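# Transfer 96-well plate from shaker S1 into nest N1

## Task

Take the 96-well plate off plate shaker S1 and set it into plate nest N1, lying flat and seated within the nest's locators, with well A1 (the plate's cut-off corner) at the nest corner labelled A1. It must stay there without the robot holding it, and the gripper must open and back away at the end.

## Robot and tools

Robot: two arms, left_arm and right_arm, each ending in a two-finger parallel gripper. You may move the unused arm out of the way. All positions use one scene frame: origin on the table top midway between the arms, +z up, +x out over the table, left_arm on the +y side. The arm names do not refer to the left or right of any image. Reported hand positions can be a little off, more so at long reach.

Gripper axes: the fingers point along the gripper's +z and open and close along its y. end_effector_position is the spot between the pads when closed. Fingertips extend about 33 mm past it when closed and 9 mm when fully open, and they travel about 24 mm further outward while closing, so leave clearance above surfaces.

The row: every motion is given as one row of 20 numbers covering both arms, even if only one moves. Order: left x, y, z (metres), left qw, qx, qy, qz (w first), left gripper position, force_limit, speed; then the same ten for the right arm. x, y, z and the quaternion are an absolute target for that gripper's end_effector_position and end_effector_quat_wxyz in the scene frame, not an offset. The last three of each half run from -1 to 1. position: +1 fully open (140 mm), about -0.8 pads touch, -1 closes until blocked. force_limit: about 14 N at -1, 60 N at 0, 107 N at +1. speed: finger gap rate about 30 mm/s at -1, 140 at 0, 250 at +1. Resending an arm's last three numbers leaves its gripper unchanged; a 0 is a real command. To keep an orientation, repeat the same quaternion every time rather than copying a drifted reported one. For an arm that should stay put, resend its whole pose from the last result before it began resting.

execute_actions(actions): a list of actions; each action is a list of up to 15 rows, one per 1/30 s step; a short list repeats its final row to fill 15 steps. An empty list just returns state and images. An action is rejected for both arms if a target lies more than 0.6 m from that gripper's current position along any of its axes; if the first action is malformed or fails that test, nothing in the call runs. Each step the command is clipped to within 70 mm and 16 degrees of the measured pose, and after an action the arm stops at its last clipped pose, so long moves need further actions. Elbows never fully straighten. "Hand target" lines show what the controller is currently steering toward.

move(target, speed, stop_force, blocking): target is one 20-number row as above (absolute poses). Grippers travel in straight lines that finish together, lasting 0.5 to 10 s; they may lag, stray, or overshoot speed, and do not avoid obstacles or each other. speed: path top speed in m/s, 0.002 to 0.5 (default 0.25); rotation capped at twice that in rad/s. stop_force: optional, 20 to 80 N, one value for both arms; an arm's path ends when its estimated push against the motion rises that much, then it backs off two steps and holds. Use it only with very slow moves, not when the gripper rotates, not within the first 0.2 s of a scene, and omit it when lifting off something. Pressing can briefly exceed the set value. Without it the arms are stiff, and even a small overshoot into a firm surface can fault. blocking=false returns after 0.5 s while motion continues (not allowed with stop_force); poll with wait(0), and other motion calls are rejected until it ends. The result adds a "move:" line: done, off_target, moving, held, fault or contact per arm, plus limits=paced (pose clipped) or limits=held (steps blocked), and each gripper's distance to its target.

wait(seconds): 0 to 10, arms hold their last command; returns early when a running move ends. stop(): brakes a running move (needs stopping room); fingers continue. zoom_image(camera, region): camera is cam_high, cam_low, cam_left_wrist or cam_right_wrist; region [x0, y0, x1, y1] in that image's pixels, top-left origin, at most 504 by 504. finished_scene(scene): ends the given scene number irrevocably; the goal must already hold.

Results: per arm, gripper position, quaternion and velocities; object_status 0 moving, 1 blocked while opening, 2 blocked while closing (a grip), 3 reached target or pads met. position_measured is in counts, 3 open to 230 closed. To squeeze harder during a grip, raise force_limit and switch position between -1 and -0.98. A "pose unreachable" line means the clearance check altered that arm's command. Images: cam_high and cam_low 672x504, wrist cameras 504x504 fisheye; calibration lines give K, distortion and T_world_to_cam, with small per-scene errors.

Suggested order: look, park the idle arm, orient the gripper above the plate, descend, close and confirm status 2, lift clear, carry over N1, rotate so the cut-off corner meets the A1 mark, lower gently into the locators, open, rise away, check it lies flat, then finish.

Avoid: dropping or knocking anything off the table, arm-to-arm contact, hard pushes. Contact torque over a joint's load limit (waist and shoulder 309, elbow 145, wrist joints 40.9 N m) or 144 N external force stops that arm for 10 s. Holding loads heats motors; heed MOTOR HOT warnings. Brief tugs on held or loose parts may happen. The simulation runs on while you compose replies, with the last command held.

Each tool is called as a command line: name --argument value for each argument, lists and objects as JSON in quotes; but a table of rows of numbers goes row by row, as --pt "numbers of a row", without its own name.

## Session

execute_actions --actions '[]'

Scene clock: 0.00 s.
left_arm: end_effector_position=(+0.1638, +0.7692, +0.1830) position_measured=3 object_status=3 end_effector_quat_wxyz=(-0.036, +0.989, +0.138, +0.044) end_effector_velocity=(+0.000, -0.000, +0.000) end_effector_angular_velocity=(-0.000, -0.001, -0.001) | right_arm: end_effector_position=(+0.6792, -0.6043, +0.3227) position_measured=3 object_status=3 end_effector_quat_wxyz=(+0.001, +0.999, +0.043, +0.001) end_effector_velocity=(-0.000, +0.002, +0.000) end_effector_angular_velocity=(+0.001, -0.001, +0.003)
Joint positions: left_arm=[ 0.611 -0.425  2.369  0.041  1.09   1.776] | right_arm=[-0.054  0.163  1.605 -0.002  1.372  1.518]
Joint velocities: left_arm=[-0.001 -0.     0.    -0.001 -0.     0.001] | right_arm=[ 0.003 -0.    -0.     0.001 -0.    -0.   ]
Hand target (left_arm): +0.164, +0.769, +0.183; -0.036, +0.989, +0.138, +0.044
Hand target (right_arm): +0.679, -0.604, +0.323; +0.001, +0.999, +0.043, +0.001

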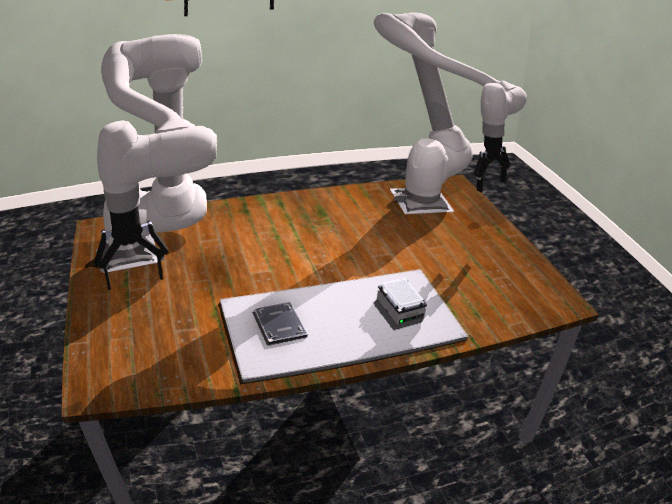

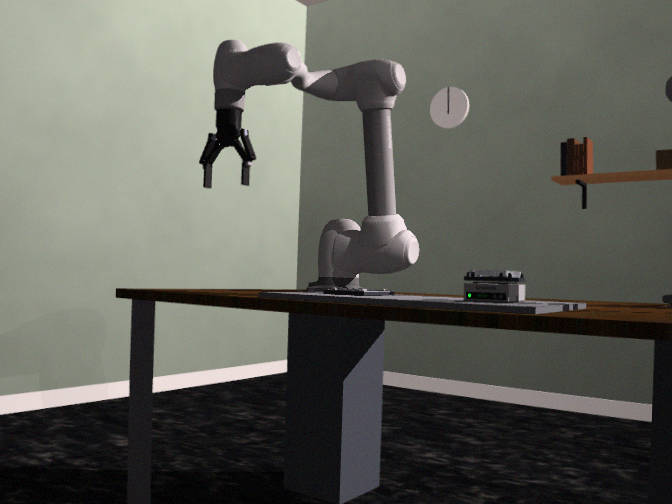

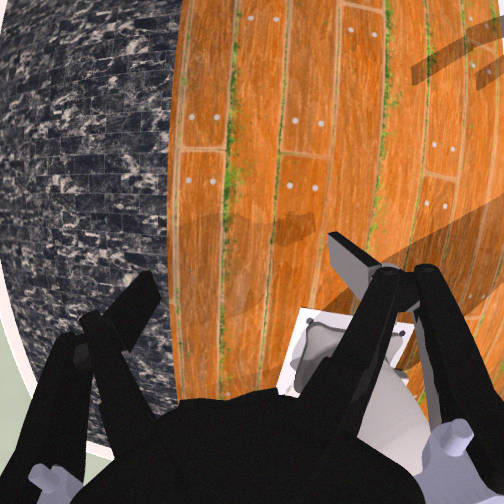

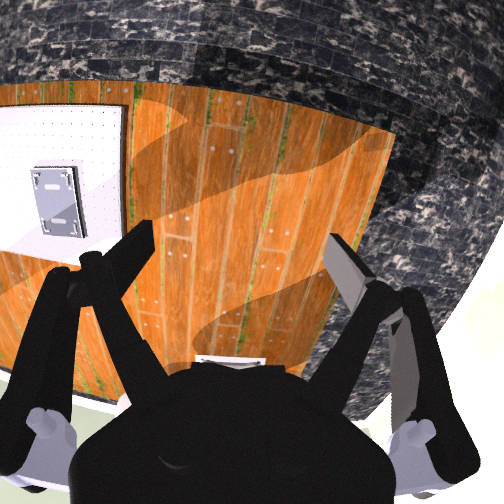

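zoom_image --camera "cam_high" --region '[210, 260, 480, 390]'

zoom_image --camera "cam_low" --region '[300, 250, 600, 330]'

Region (210, 260, 480, 390) of cam_high's 672x504 image, scaled by 1.867, with more detail than that image has; it fills the top 243 rows of this view, and the rest is white.

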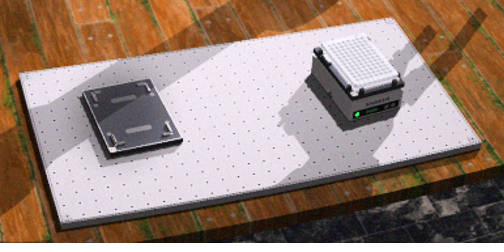

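Region (300, 250, 600, 330) of cam_low's 672x504 image, scaled by 1.680, with more detail than that image has; it fills the top 134 rows of this view, and the rest is white.

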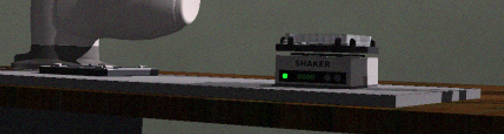

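move --target '[0.55,0.19,0.32,0,1,0,0,1,0,0,0.3,-0.6,0.35,0,1,0,0,1,0,0]' --speed 0.5

move --target '[0.52,-0.18,0.3,0,1,0,0,1,0,0,0.3,-0.6,0.35,0,1,0,0,1,0,0]' --speed 0.5

action 0: the call puts the target (left_arm/x, left_arm/y, left_arm/z) 0.654 m from left_arm's end_effector_position in the last result along the gripper's own y axis as it stood there; a target may be at most 0.6 m away along each of those axes, so nothing of the call was run and nothing moved. Command a nearer target, and go on from there in a later call.

action 0: the call puts the target (left_arm/x, left_arm/y, left_arm/z) 1.002 m from left_arm's end_effector_position in the last result along the gripper's own y axis as it stood there; a target may be at most 0.6 m away along each of those axes, so nothing of the call was run and nothing moved. Command a nearer target, and go on from there in a later call.

move --target '[0.5,0.3,0.32,0,1,0,0,1,0,0,0.3,-0.65,0.35,0,1,0,0,1,0,0]' --speed 0.5

move --target '[0.56,0.19,0.3,0,1,0,0,1,0,0,0.3,-0.65,0.35,0,1,0,0,1,0,0]' --speed 0.5

move --target '[0.52,-0.18,0.25,0,1,0,0,1,0,0,0.3,-0.65,0.35,0,1,0,0,1,0,0]' --speed 0.5

Scene clock: 14.60 s.
left_arm: end_effector_position=(+0.4997, +0.3012, +0.3200) position_measured=3 object_status=3 end_effector_quat_wxyz=(-0.002, +1.000, -0.000, -0.001) end_effector_velocity=(+0.000, -0.001, -0.000) end_effector_angular_velocity=(+0.001, +0.001, -0.000) | right_arm: end_effector_position=(+0.2998, -0.6498, +0.3494) position_measured=3 object_status=3 end_effector_quat_wxyz=(+0.000, +1.000, -0.000, -0.000) end_effector_velocity=(-0.000, -0.001, +0.000) end_effector_angular_velocity=(-0.001, +0.000, -0.002)
Joint positions: left_arm=[-0.399  0.155  1.619  0.002  1.371  1.06 ] | right_arm=[-0.18  -0.491  2.093 -0.001  1.54   1.477]
Joint velocities: left_arm=[-0.001  0.002 -0.002  0.     0.001 -0.001] | right_arm=[-0.002 -0.    -0.    -0.001  0.001  0.   ]
Hand target (left_arm): +0.500, +0.301, +0.320; -0.002, +1.000, -0.000, -0.001
Hand target (right_arm): +0.300, -0.650, +0.349; +0.000, +1.000, -0.000, -0.000
Off the commanded pose (left_arm): 0.001 m, 0 deg.
Off the commanded pose (right_arm): 0.001 m, 0 deg.
move: done; limits=paced
camera_calibration (this result's frames):
cam_left_wrist: T_world_to_cam=[[-0.190016, -0.981179, 0.0343844, 0.36659], [-0.919441, 0.190122, 0.344212, 0.30529], [-0.344271, 0.0337913, -0.938262, 0.637588], [0, 0, 0, 1]] pos_world=[0.569857, 0.280103, 0.480535]
cam_right_wrist: T_world_to_cam=[[0.0899534, -0.995551, 0.0280578, -0.694478], [-0.892855, -0.0681283, 0.445161, 0.063545], [-0.441268, -0.0650952, -0.895011, 0.574372], [0, 0, 0, 1]] pos_world=[0.372659, -0.64967, 0.505267]

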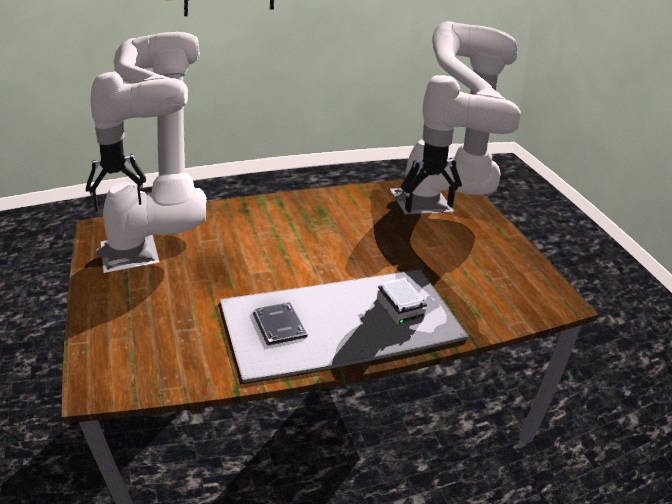

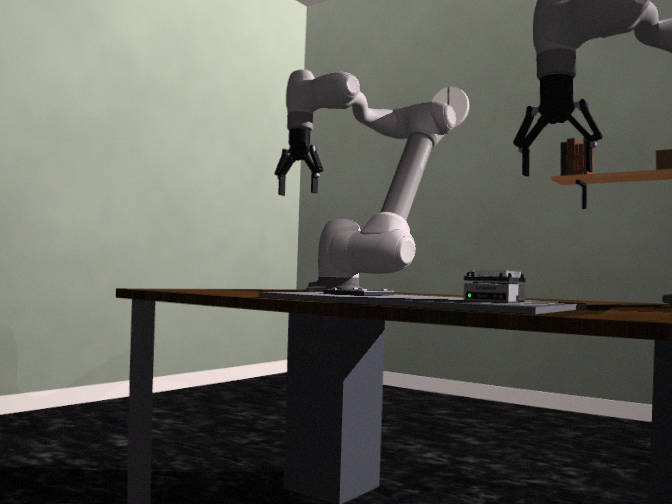

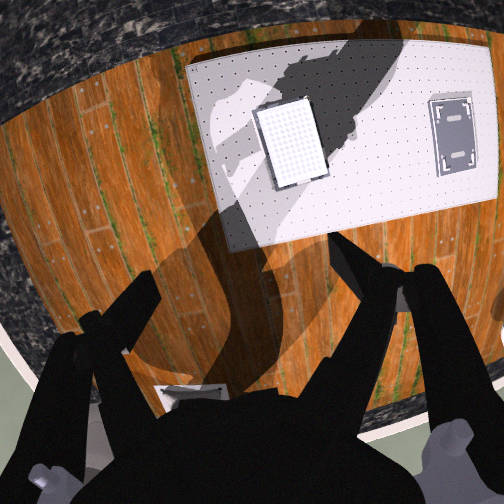

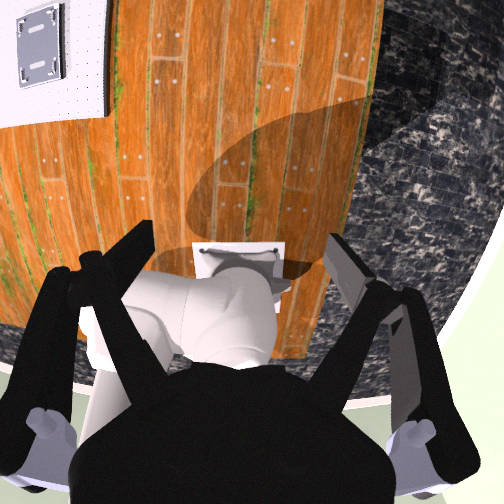

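Scene clock: 15.43 s.
left_arm: end_effector_position=(+0.5600, +0.1901, +0.3000) position_measured=3 object_status=3 end_effector_quat_wxyz=(-0.000, +1.000, +0.000, +0.000) end_effector_velocity=(+0.001, +0.000, +0.000) end_effector_angular_velocity=(+0.001, -0.000, -0.001) | right_arm: end_effector_position=(+0.3000, -0.6500, +0.3500) position_measured=3 object_status=3 end_effector_quat_wxyz=(+0.000, +1.000, -0.000, +0.000) end_effector_velocity=(-0.001, +0.000, -0.000) end_effector_angular_velocity=(+0.001, +0.003, -0.000)
Joint positions: left_arm=[-0.488  0.329  1.434  0.     1.379  0.971] | right_arm=[-0.181 -0.49   2.091 -0.     1.541  1.475]
Joint velocities: left_arm=[-0.     0.001 -0.001  0.001  0.001  0.001] | right_arm=[-0.     0.001  0.     0.     0.002  0.   ]
Hand target (left_arm): +0.560, +0.190, +0.300; -0.000, +1.000, -0.000, +0.000
Hand target (right_arm): +0.300, -0.650, +0.350; +0.000, +1.000, -0.000, -0.000
Off the commanded pose (left_arm): 0.000 m, 0 deg.
Off the commanded pose (right_arm): 0.000 m, 0 deg.
move: done
camera_calibration (this result's frames):
cam_left_wrist: T_world_to_cam=[[-0.189812, -0.981117, 0.0371511, 0.268798], [-0.919937, 0.190942, 0.342429, 0.389356], [-0.343056, 0.0308204, -0.938809, 0.643367], [0, 0, 0, 1]] pos_world=[0.629915, 0.169549, 0.460686]
cam_right_wrist: T_world_to_cam=[[0.0901849, -0.995543, 0.0275899, -0.694589], [-0.892928, -0.0685581, 0.44495, 0.0632608], [-0.441075, -0.0647635, -0.895131, 0.57517], [0, 0, 0, 1]] pos_world=[0.372822, -0.649906, 0.505868]

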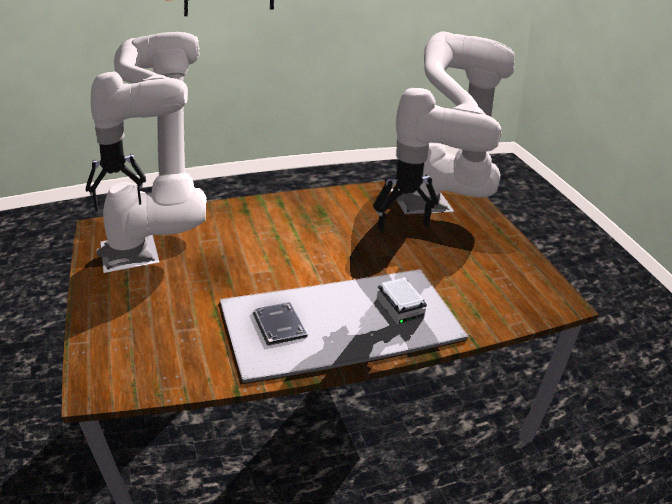

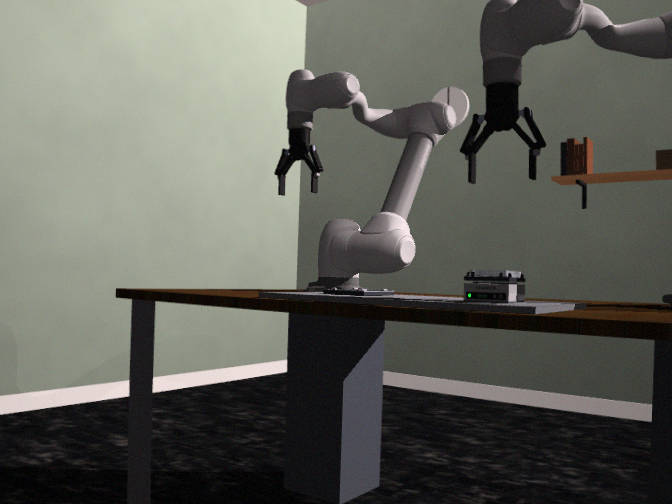

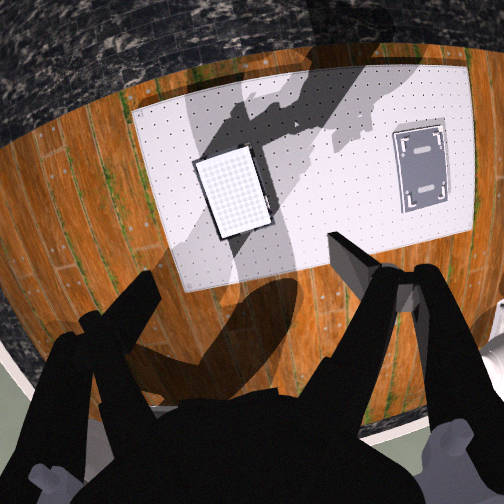

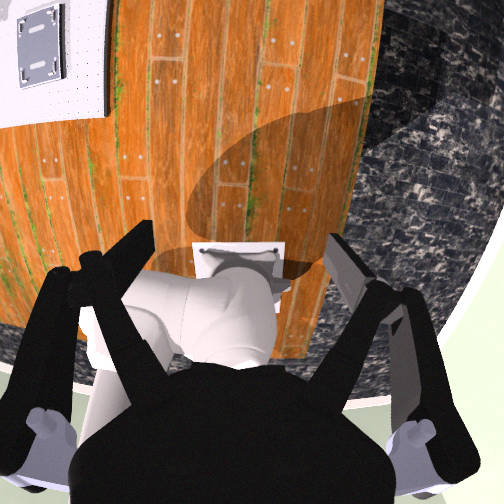

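Scene clock: 16.77 s.
left_arm: end_effector_position=(+0.5203, -0.1796, +0.2500) position_measured=3 object_status=3 end_effector_quat_wxyz=(-0.001, +1.000, -0.000, +0.000) end_effector_velocity=(+0.000, -0.001, -0.000) end_effector_angular_velocity=(+0.000, +0.000, -0.001) | right_arm: end_effector_position=(+0.3000, -0.6500, +0.3500) position_measured=3 object_status=3 end_effector_quat_wxyz=(-0.000, +1.000, -0.000, -0.000) end_effector_velocity=(+0.000, -0.000, -0.000) end_effector_angular_velocity=(-0.000, -0.001, -0.001)
Joint positions: left_arm=[-0.831  0.726  0.905  0.001  1.511  0.628] | right_arm=[-0.181 -0.49   2.091  0.     1.541  1.475]
Joint velocities: left_arm=[-0.     0.002 -0.002 -0.     0.001  0.   ] | right_arm=[-0.001  0.    -0.    -0.    -0.001  0.   ]
Hand target (left_arm): +0.520, -0.180, +0.250; -0.001, +1.000, -0.000, +0.000
Hand target (right_arm): +0.300, -0.650, +0.350; +0.000, +1.000, +0.000, -0.000
Off the commanded pose (left_arm): 0.000 m, 0 deg.
Off the commanded pose (right_arm): 0.000 m, 0 deg.
move: done; limits=paced
camera_calibration (this result's frames):
cam_left_wrist: T_world_to_cam=[[-0.189979, -0.981121, 0.0361823, -0.0993152], [-0.920081, 0.190777, 0.342134, 0.44065], [-0.342578, 0.0317078, -0.938954, 0.594117], [0, 0, 0, 1]] pos_world=[0.590097, -0.200344, 0.410681]
cam_right_wrist: T_world_to_cam=[[0.0901866, -0.995543, 0.0275841, -0.694588], [-0.892926, -0.0685619, 0.444953, 0.0632585], [-0.441078, -0.0647594, -0.895129, 0.575173], [0, 0, 0, 1]] pos_world=[0.372824, -0.649907, 0.505866]

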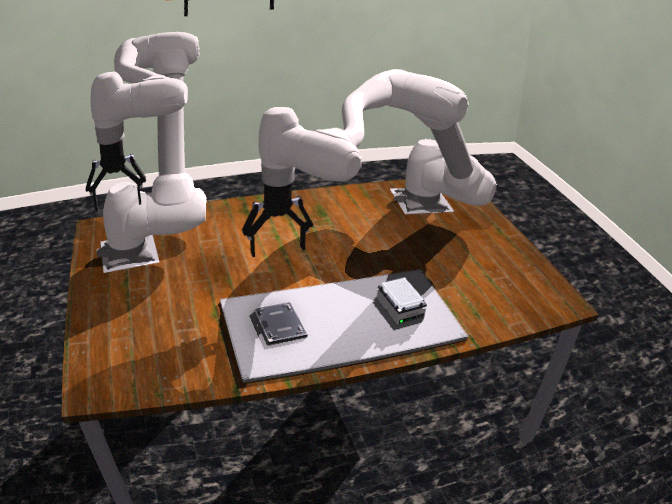

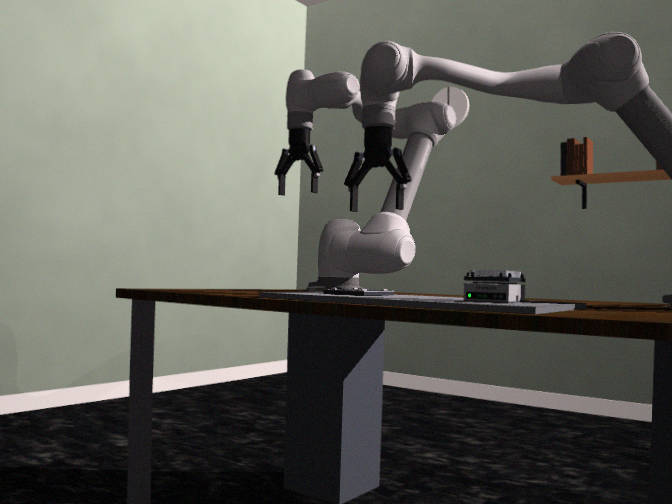

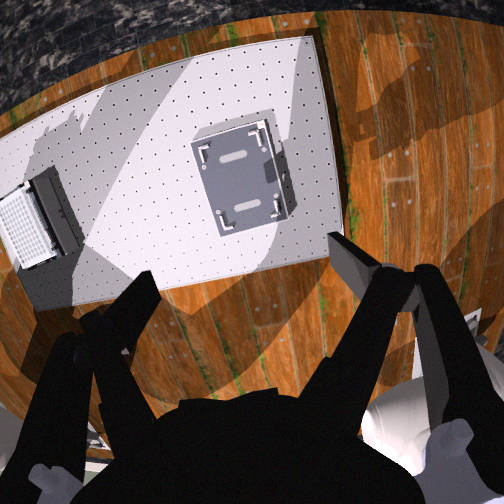

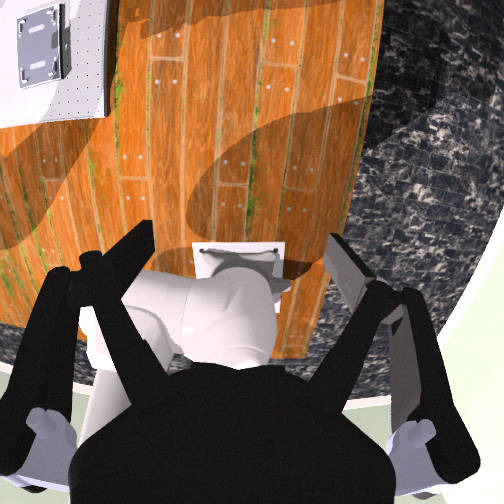

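zoom_image --camera "cam_left_wrist" --region '[170, 100, 320, 250]'

zoom_image --camera "cam_left_wrist" --region '[0, 150, 120, 290]'

move --target '[0.56,0.19,0.27,0,1,0,0,1,0,0,0.3,-0.65,0.35,0,1,0,0,1,0,0]' --speed 0.5

zoom_image --camera "cam_left_wrist" --region '[170, 120, 320, 270]'

Region (170, 100, 320, 250) of cam_left_wrist's 504x504 image, scaled by 3.360, with more detail than that image has.

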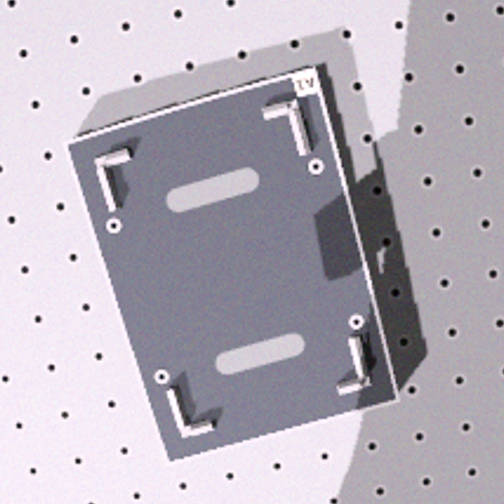

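Region (0, 150, 120, 290) of cam_left_wrist's 504x504 image, scaled by 3.600, with more detail than that image has; it fills the left 432 columns of this view, and the rest is white.

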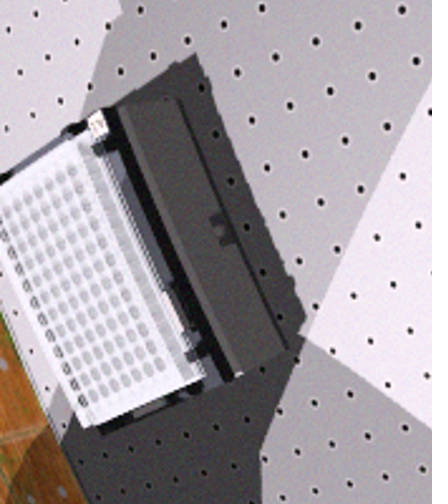

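Scene clock: 22.83 s.
left_arm: end_effector_position=(+0.5597, +0.1896, +0.2700) position_measured=3 object_status=3 end_effector_quat_wxyz=(+0.001, +1.000, +0.000, -0.000) end_effector_velocity=(+0.001, +0.001, +0.000) end_effector_angular_velocity=(-0.000, -0.001, +0.002) | right_arm: end_effector_position=(+0.3000, -0.6500, +0.3500) position_measured=3 object_status=3 end_effector_quat_wxyz=(-0.000, +1.000, -0.000, -0.000) end_effector_velocity=(+0.001, -0.000, +0.000) end_effector_angular_velocity=(+0.000, -0.002, -0.001)
Joint positions: left_arm=[-0.488  0.339  1.475 -0.001  1.327  0.971] | right_arm=[-0.181 -0.49   2.091  0.     1.541  1.475]
Joint velocities: left_arm=[ 0.002 -0.001  0.     0.    -0.001  0.   ] | right_arm=[-0.001  0.    -0.     0.    -0.002  0.   ]
Hand target (left_arm): +0.560, +0.190, +0.270; +0.001, +1.000, +0.000, -0.000
Hand target (right_arm): +0.300, -0.650, +0.350; -0.000, +1.000, +0.000, -0.000
Off the commanded pose (left_arm): 0.000 m, 0 deg.
Off the commanded pose (right_arm): 0.000 m, 0 deg.
move: done; limits=paced
camera_calibration (this result's frames):
cam_left_wrist: T_world_to_cam=[[-0.189715, -0.981085, 0.0384678, 0.26896], [-0.919752, 0.191293, 0.34273, 0.399213], [-0.343606, 0.02964, -0.938646, 0.615621], [0, 0, 0, 1]] pos_world=[0.629733, 0.169259, 0.430681]
cam_right_wrist: T_world_to_cam=[[0.0901867, -0.995543, 0.0275842, -0.694588], [-0.892926, -0.068562, 0.444953, 0.0632585], [-0.441078, -0.0647595, -0.895129, 0.575173], [0, 0, 0, 1]] pos_world=[0.372824, -0.649907, 0.505867]

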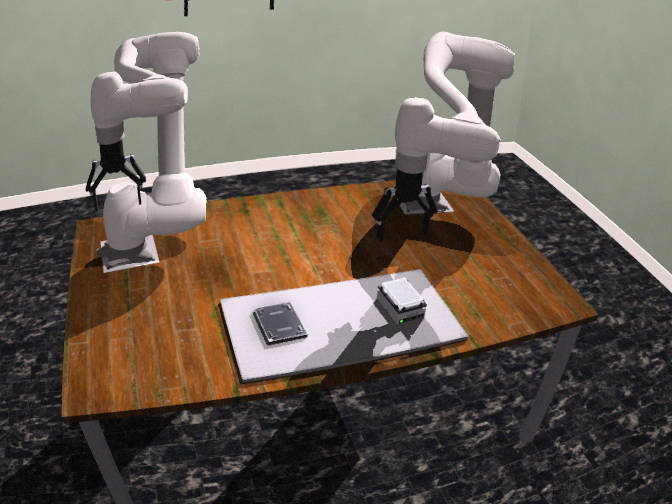

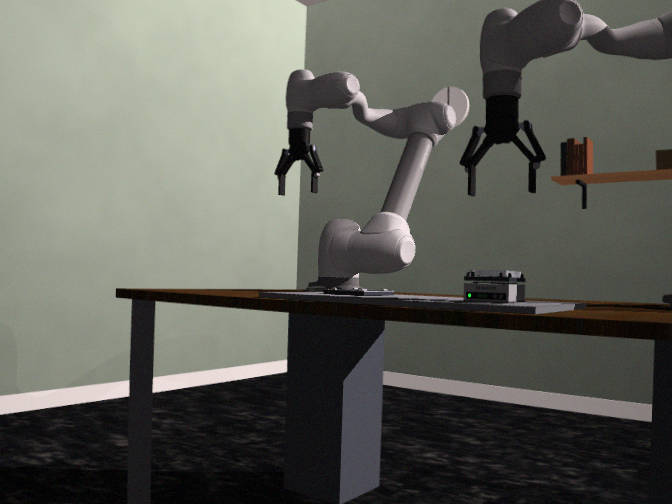

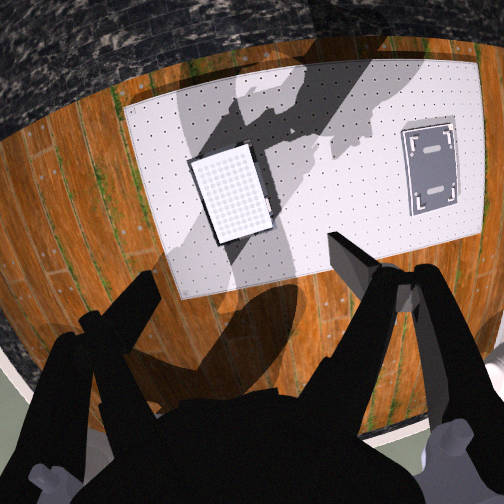

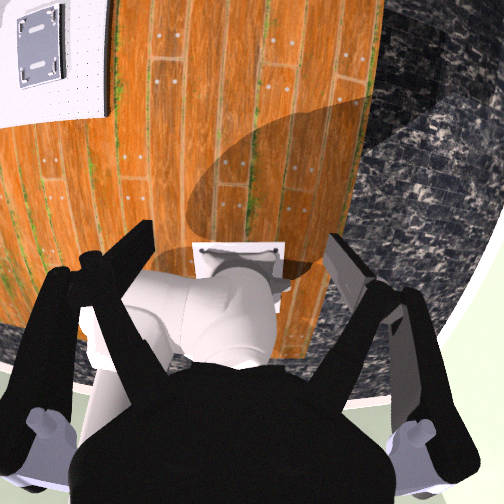

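Region (170, 120, 320, 270) of cam_left_wrist's 504x504 image, scaled by 3.360, with more detail than that image has.

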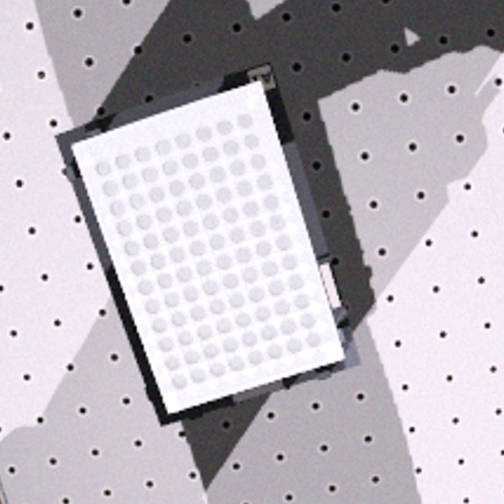

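move --target '[0.59,0.197,0.16,0,0.998,0.057,0,1,0,0,0.3,-0.65,0.35,0,1,0,0,1,0,0]' --speed 0.4

move --target '[0.59,0.197,0.096,0,0.998,0.057,0,1,0,0,0.3,-0.65,0.35,0,1,0,0,1,0,0]' --speed 0.1

move --target '[0.59,0.197,0.096,0,0.998,0.057,0,-1,0,-0.5,0.3,-0.65,0.35,0,1,0,0,1,0,0]'

zoom_image --camera "cam_low" --region '[420, 200, 570, 320]'

Scene clock: 33.27 s.
left_arm: end_effector_position=(+0.5899, +0.1971, +0.1601) position_measured=3 object_status=3 end_effector_quat_wxyz=(+0.000, +0.998, +0.057, +0.000) end_effector_velocity=(+0.000, +0.001, -0.001) end_effector_angular_velocity=(+0.001, -0.000, -0.002) | right_arm: end_effector_position=(+0.3000, -0.6500, +0.3500) position_measured=3 object_status=3 end_effector_quat_wxyz=(-0.000, +1.000, -0.000, -0.000) end_effector_velocity=(-0.000, -0.000, -0.000) end_effector_angular_velocity=(-0.000, +0.000, +0.000)
Joint positions: left_arm=[-0.459  0.43   1.552 -0.     1.16   0.886] | right_arm=[-0.181 -0.49   2.091  0.     1.541  1.475]
Joint velocities: left_arm=[ 0.001  0.001  0.001  0.001 -0.001  0.002] | right_arm=[ 0.  0.  0. -0.  0. -0.]
Hand target (left_arm): +0.590, +0.197, +0.160; +0.000, +0.998, +0.057, +0.000
Hand target (right_arm): +0.300, -0.650, +0.350; -0.000, +1.000, +0.000, -0.000
Off the commanded pose (left_arm): 0.000 m, 0 deg.
Off the commanded pose (right_arm): 0.000 m, 0 deg.
move: done
camera_calibration (this result's frames):
cam_left_wrist: T_world_to_cam=[[-0.0767468, -0.996348, 0.0374142, 0.222738], [-0.935724, 0.0849329, 0.342356, 0.493625], [-0.344283, -0.00873468, -0.938825, 0.530589], [0, 0, 0, 1]] pos_world=[0.661664, 0.184634, 0.320801]
cam_right_wrist: T_world_to_cam=[[0.0901867, -0.995543, 0.0275843, -0.694588], [-0.892926, -0.0685619, 0.444953, 0.0632586], [-0.441078, -0.0647595, -0.895129, 0.575173], [0, 0, 0, 1]] pos_world=[0.372824, -0.649907, 0.505867]

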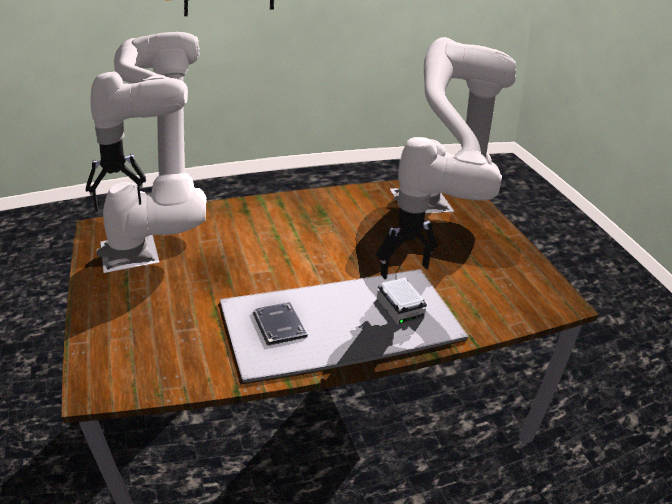

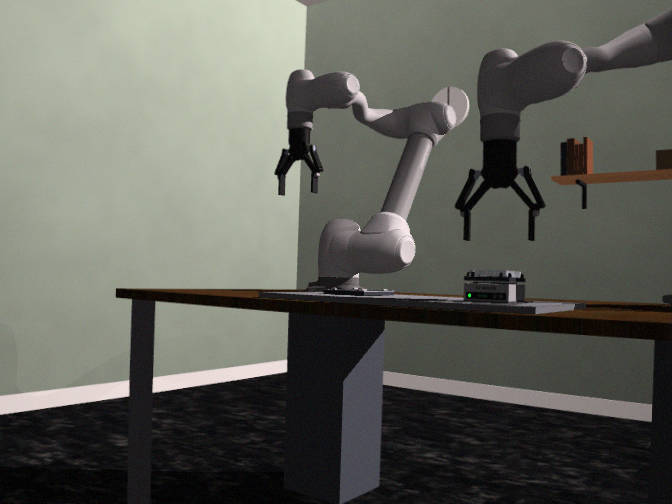

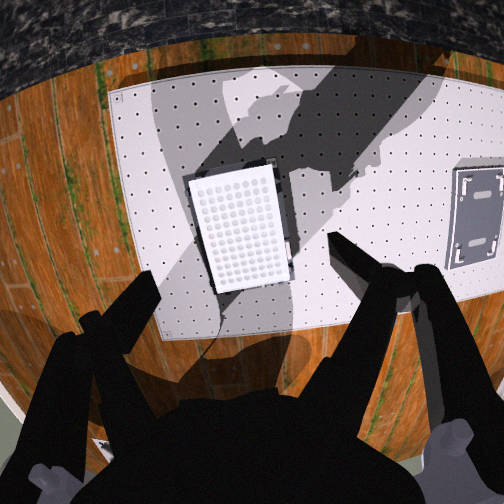

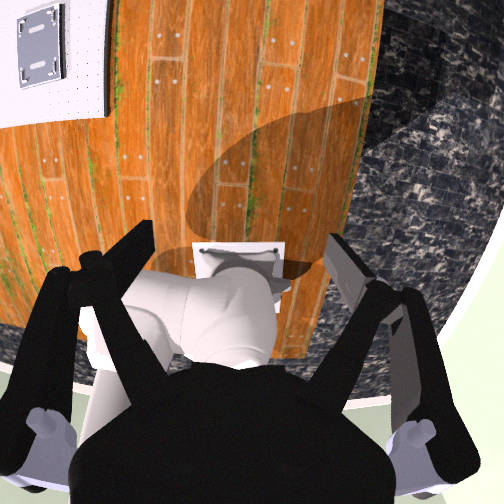

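Scene clock: 34.23 s.
left_arm: end_effector_position=(+0.5899, +0.1971, +0.0961) position_measured=3 object_status=3 end_effector_quat_wxyz=(-0.000, +0.998, +0.057, +0.000) end_effector_velocity=(-0.000, -0.000, -0.001) end_effector_angular_velocity=(-0.000, +0.000, -0.001) | right_arm: end_effector_position=(+0.3000, -0.6500, +0.3500) position_measured=3 object_status=3 end_effector_quat_wxyz=(-0.000, +1.000, -0.000, -0.000) end_effector_velocity=(+0.000, -0.000, -0.000) end_effector_angular_velocity=(-0.001, -0.001, -0.000)
Joint positions: left_arm=[-0.459  0.476  1.608  0.     1.057  0.886] | right_arm=[-0.181 -0.49   2.091  0.     1.541  1.475]
Joint velocities: left_arm=[-0.     0.001  0.    -0.    -0.001  0.   ] | right_arm=[-0.001 -0.     0.    -0.001 -0.001 -0.   ]
Hand target (left_arm): +0.590, +0.197, +0.096; -0.000, +0.998, +0.057, +0.000
Hand target (right_arm): +0.300, -0.650, +0.350; -0.000, +1.000, +0.000, -0.000
Off the commanded pose (left_arm): 0.000 m, 0 deg.
Off the commanded pose (right_arm): 0.000 m, 0 deg.
move: done
camera_calibration (this result's frames):
cam_left_wrist: T_world_to_cam=[[-0.0767775, -0.99635, 0.0372985, 0.225169], [-0.935713, 0.0849222, 0.342387, 0.515615], [-0.344305, -0.00861304, -0.938818, 0.470489], [0, 0, 0, 1]] pos_world=[0.661747, 0.184612, 0.256765]
cam_right_wrist: T_world_to_cam=[[0.0901866, -0.995543, 0.0275842, -0.694588], [-0.892926, -0.0685618, 0.444953, 0.0632587], [-0.441078, -0.0647594, -0.895129, 0.575173], [0, 0, 0, 1]] pos_world=[0.372824, -0.649907, 0.505867]

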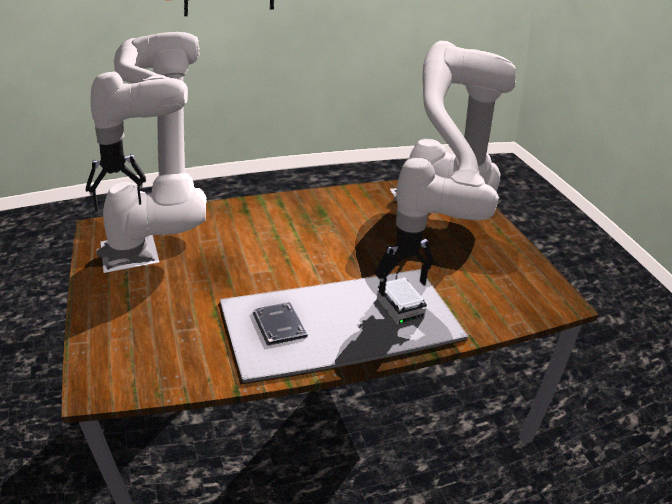

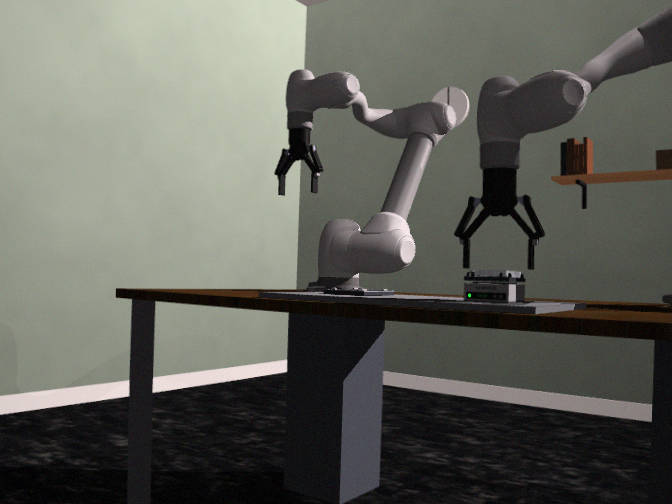

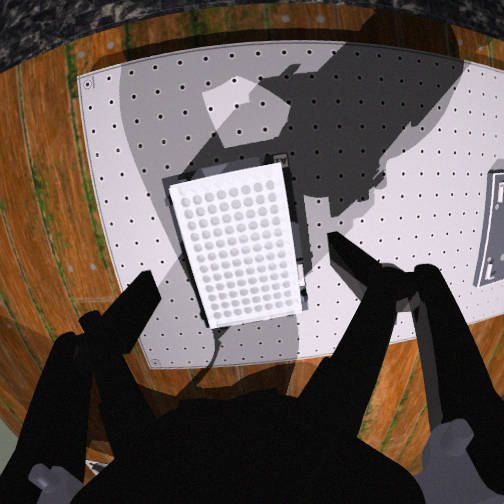

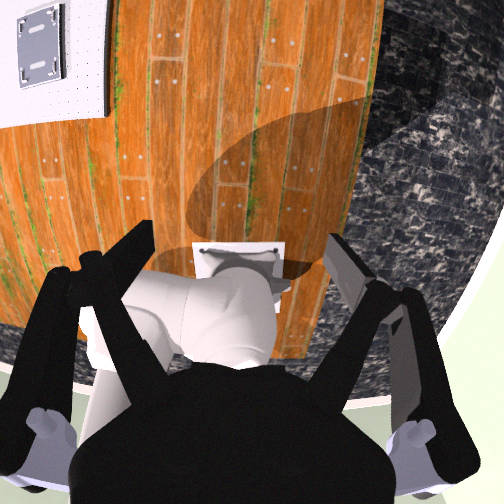

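Scene clock: 35.20 s.
left_arm: end_effector_position=(+0.5903, +0.1968, +0.0962) position_measured=106 object_status=2 end_effector_quat_wxyz=(+0.000, +0.998, +0.057, +0.000) end_effector_velocity=(-0.001, +0.001, -0.001) end_effector_angular_velocity=(+0.002, +0.002, +0.001) | right_arm: end_effector_position=(+0.3000, -0.6500, +0.3500) position_measured=3 object_status=3 end_effector_quat_wxyz=(-0.000, +1.000, -0.000, -0.000) end_effector_velocity=(+0.000, +0.000, +0.000) end_effector_angular_velocity=(+0.001, -0.002, +0.001)
Joint positions: left_arm=[-0.459  0.477  1.608 -0.     1.056  0.886] | right_arm=[-0.181 -0.49   2.091  0.     1.541  1.475]
Joint velocities: left_arm=[ 0.     0.     0.002  0.     0.001 -0.001] | right_arm=[ 0.001 -0.001 -0.     0.001 -0.001 -0.   ]
Hand target (left_arm): +0.590, +0.197, +0.096; +0.000, +0.998, +0.057, -0.000
Hand target (right_arm): +0.300, -0.650, +0.350; -0.000, +1.000, +0.000, -0.000
Off the commanded pose (left_arm): 0.000 m, 0 deg.
Off the commanded pose (right_arm): 0.000 m, 0 deg.
move: done
camera_calibration (this result's frames):
cam_left_wrist: T_world_to_cam=[[-0.0768292, -0.996326, 0.0378411, 0.22486], [-0.935855, 0.0851533, 0.341941, 0.515985], [-0.343907, -0.00914275, -0.938959, 0.47057], [0, 0, 0, 1]] pos_world=[0.661995, 0.184398, 0.256901]
cam_right_wrist: T_world_to_cam=[[0.0901867, -0.995543, 0.0275843, -0.694588], [-0.892926, -0.0685619, 0.444953, 0.0632585], [-0.441078, -0.0647595, -0.895129, 0.575173], [0, 0, 0, 1]] pos_world=[0.372824, -0.649907, 0.505867]

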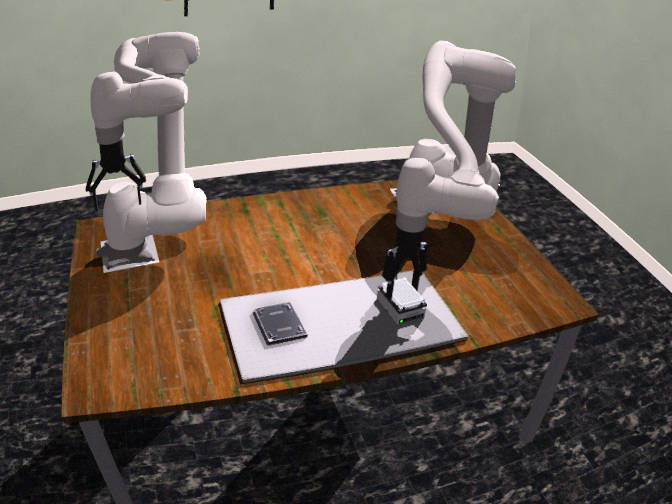

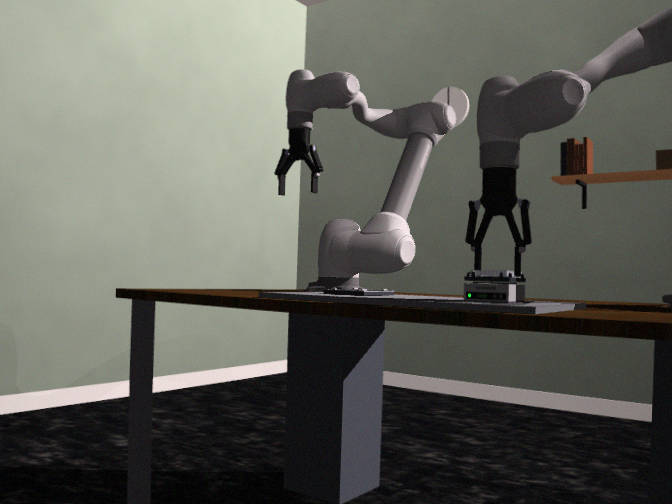

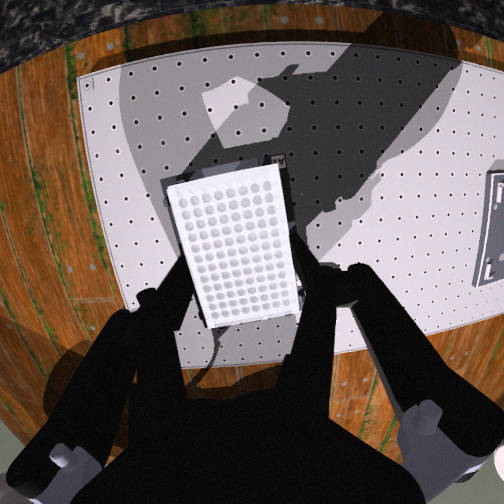

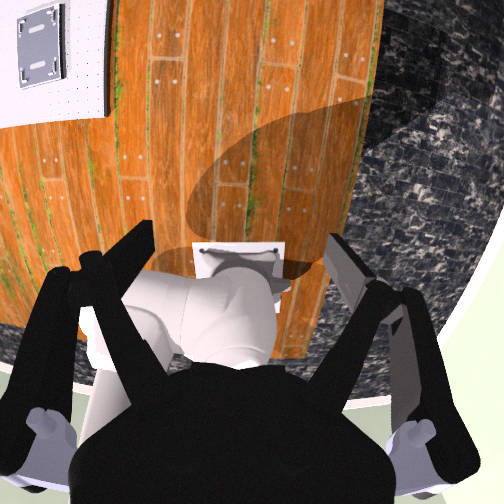

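Region (420, 200, 570, 320) of cam_low's 672x504 image, scaled by 3.360, with more detail than that image has; it fills the top 403 rows of this view, and the rest is white.

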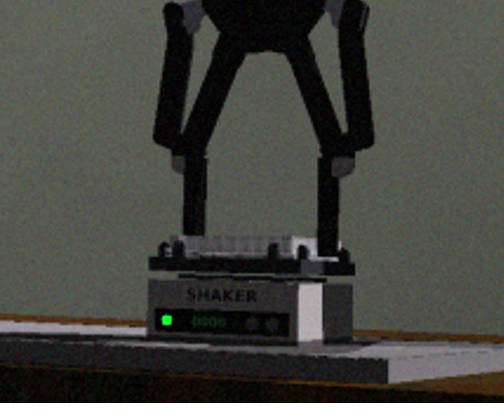

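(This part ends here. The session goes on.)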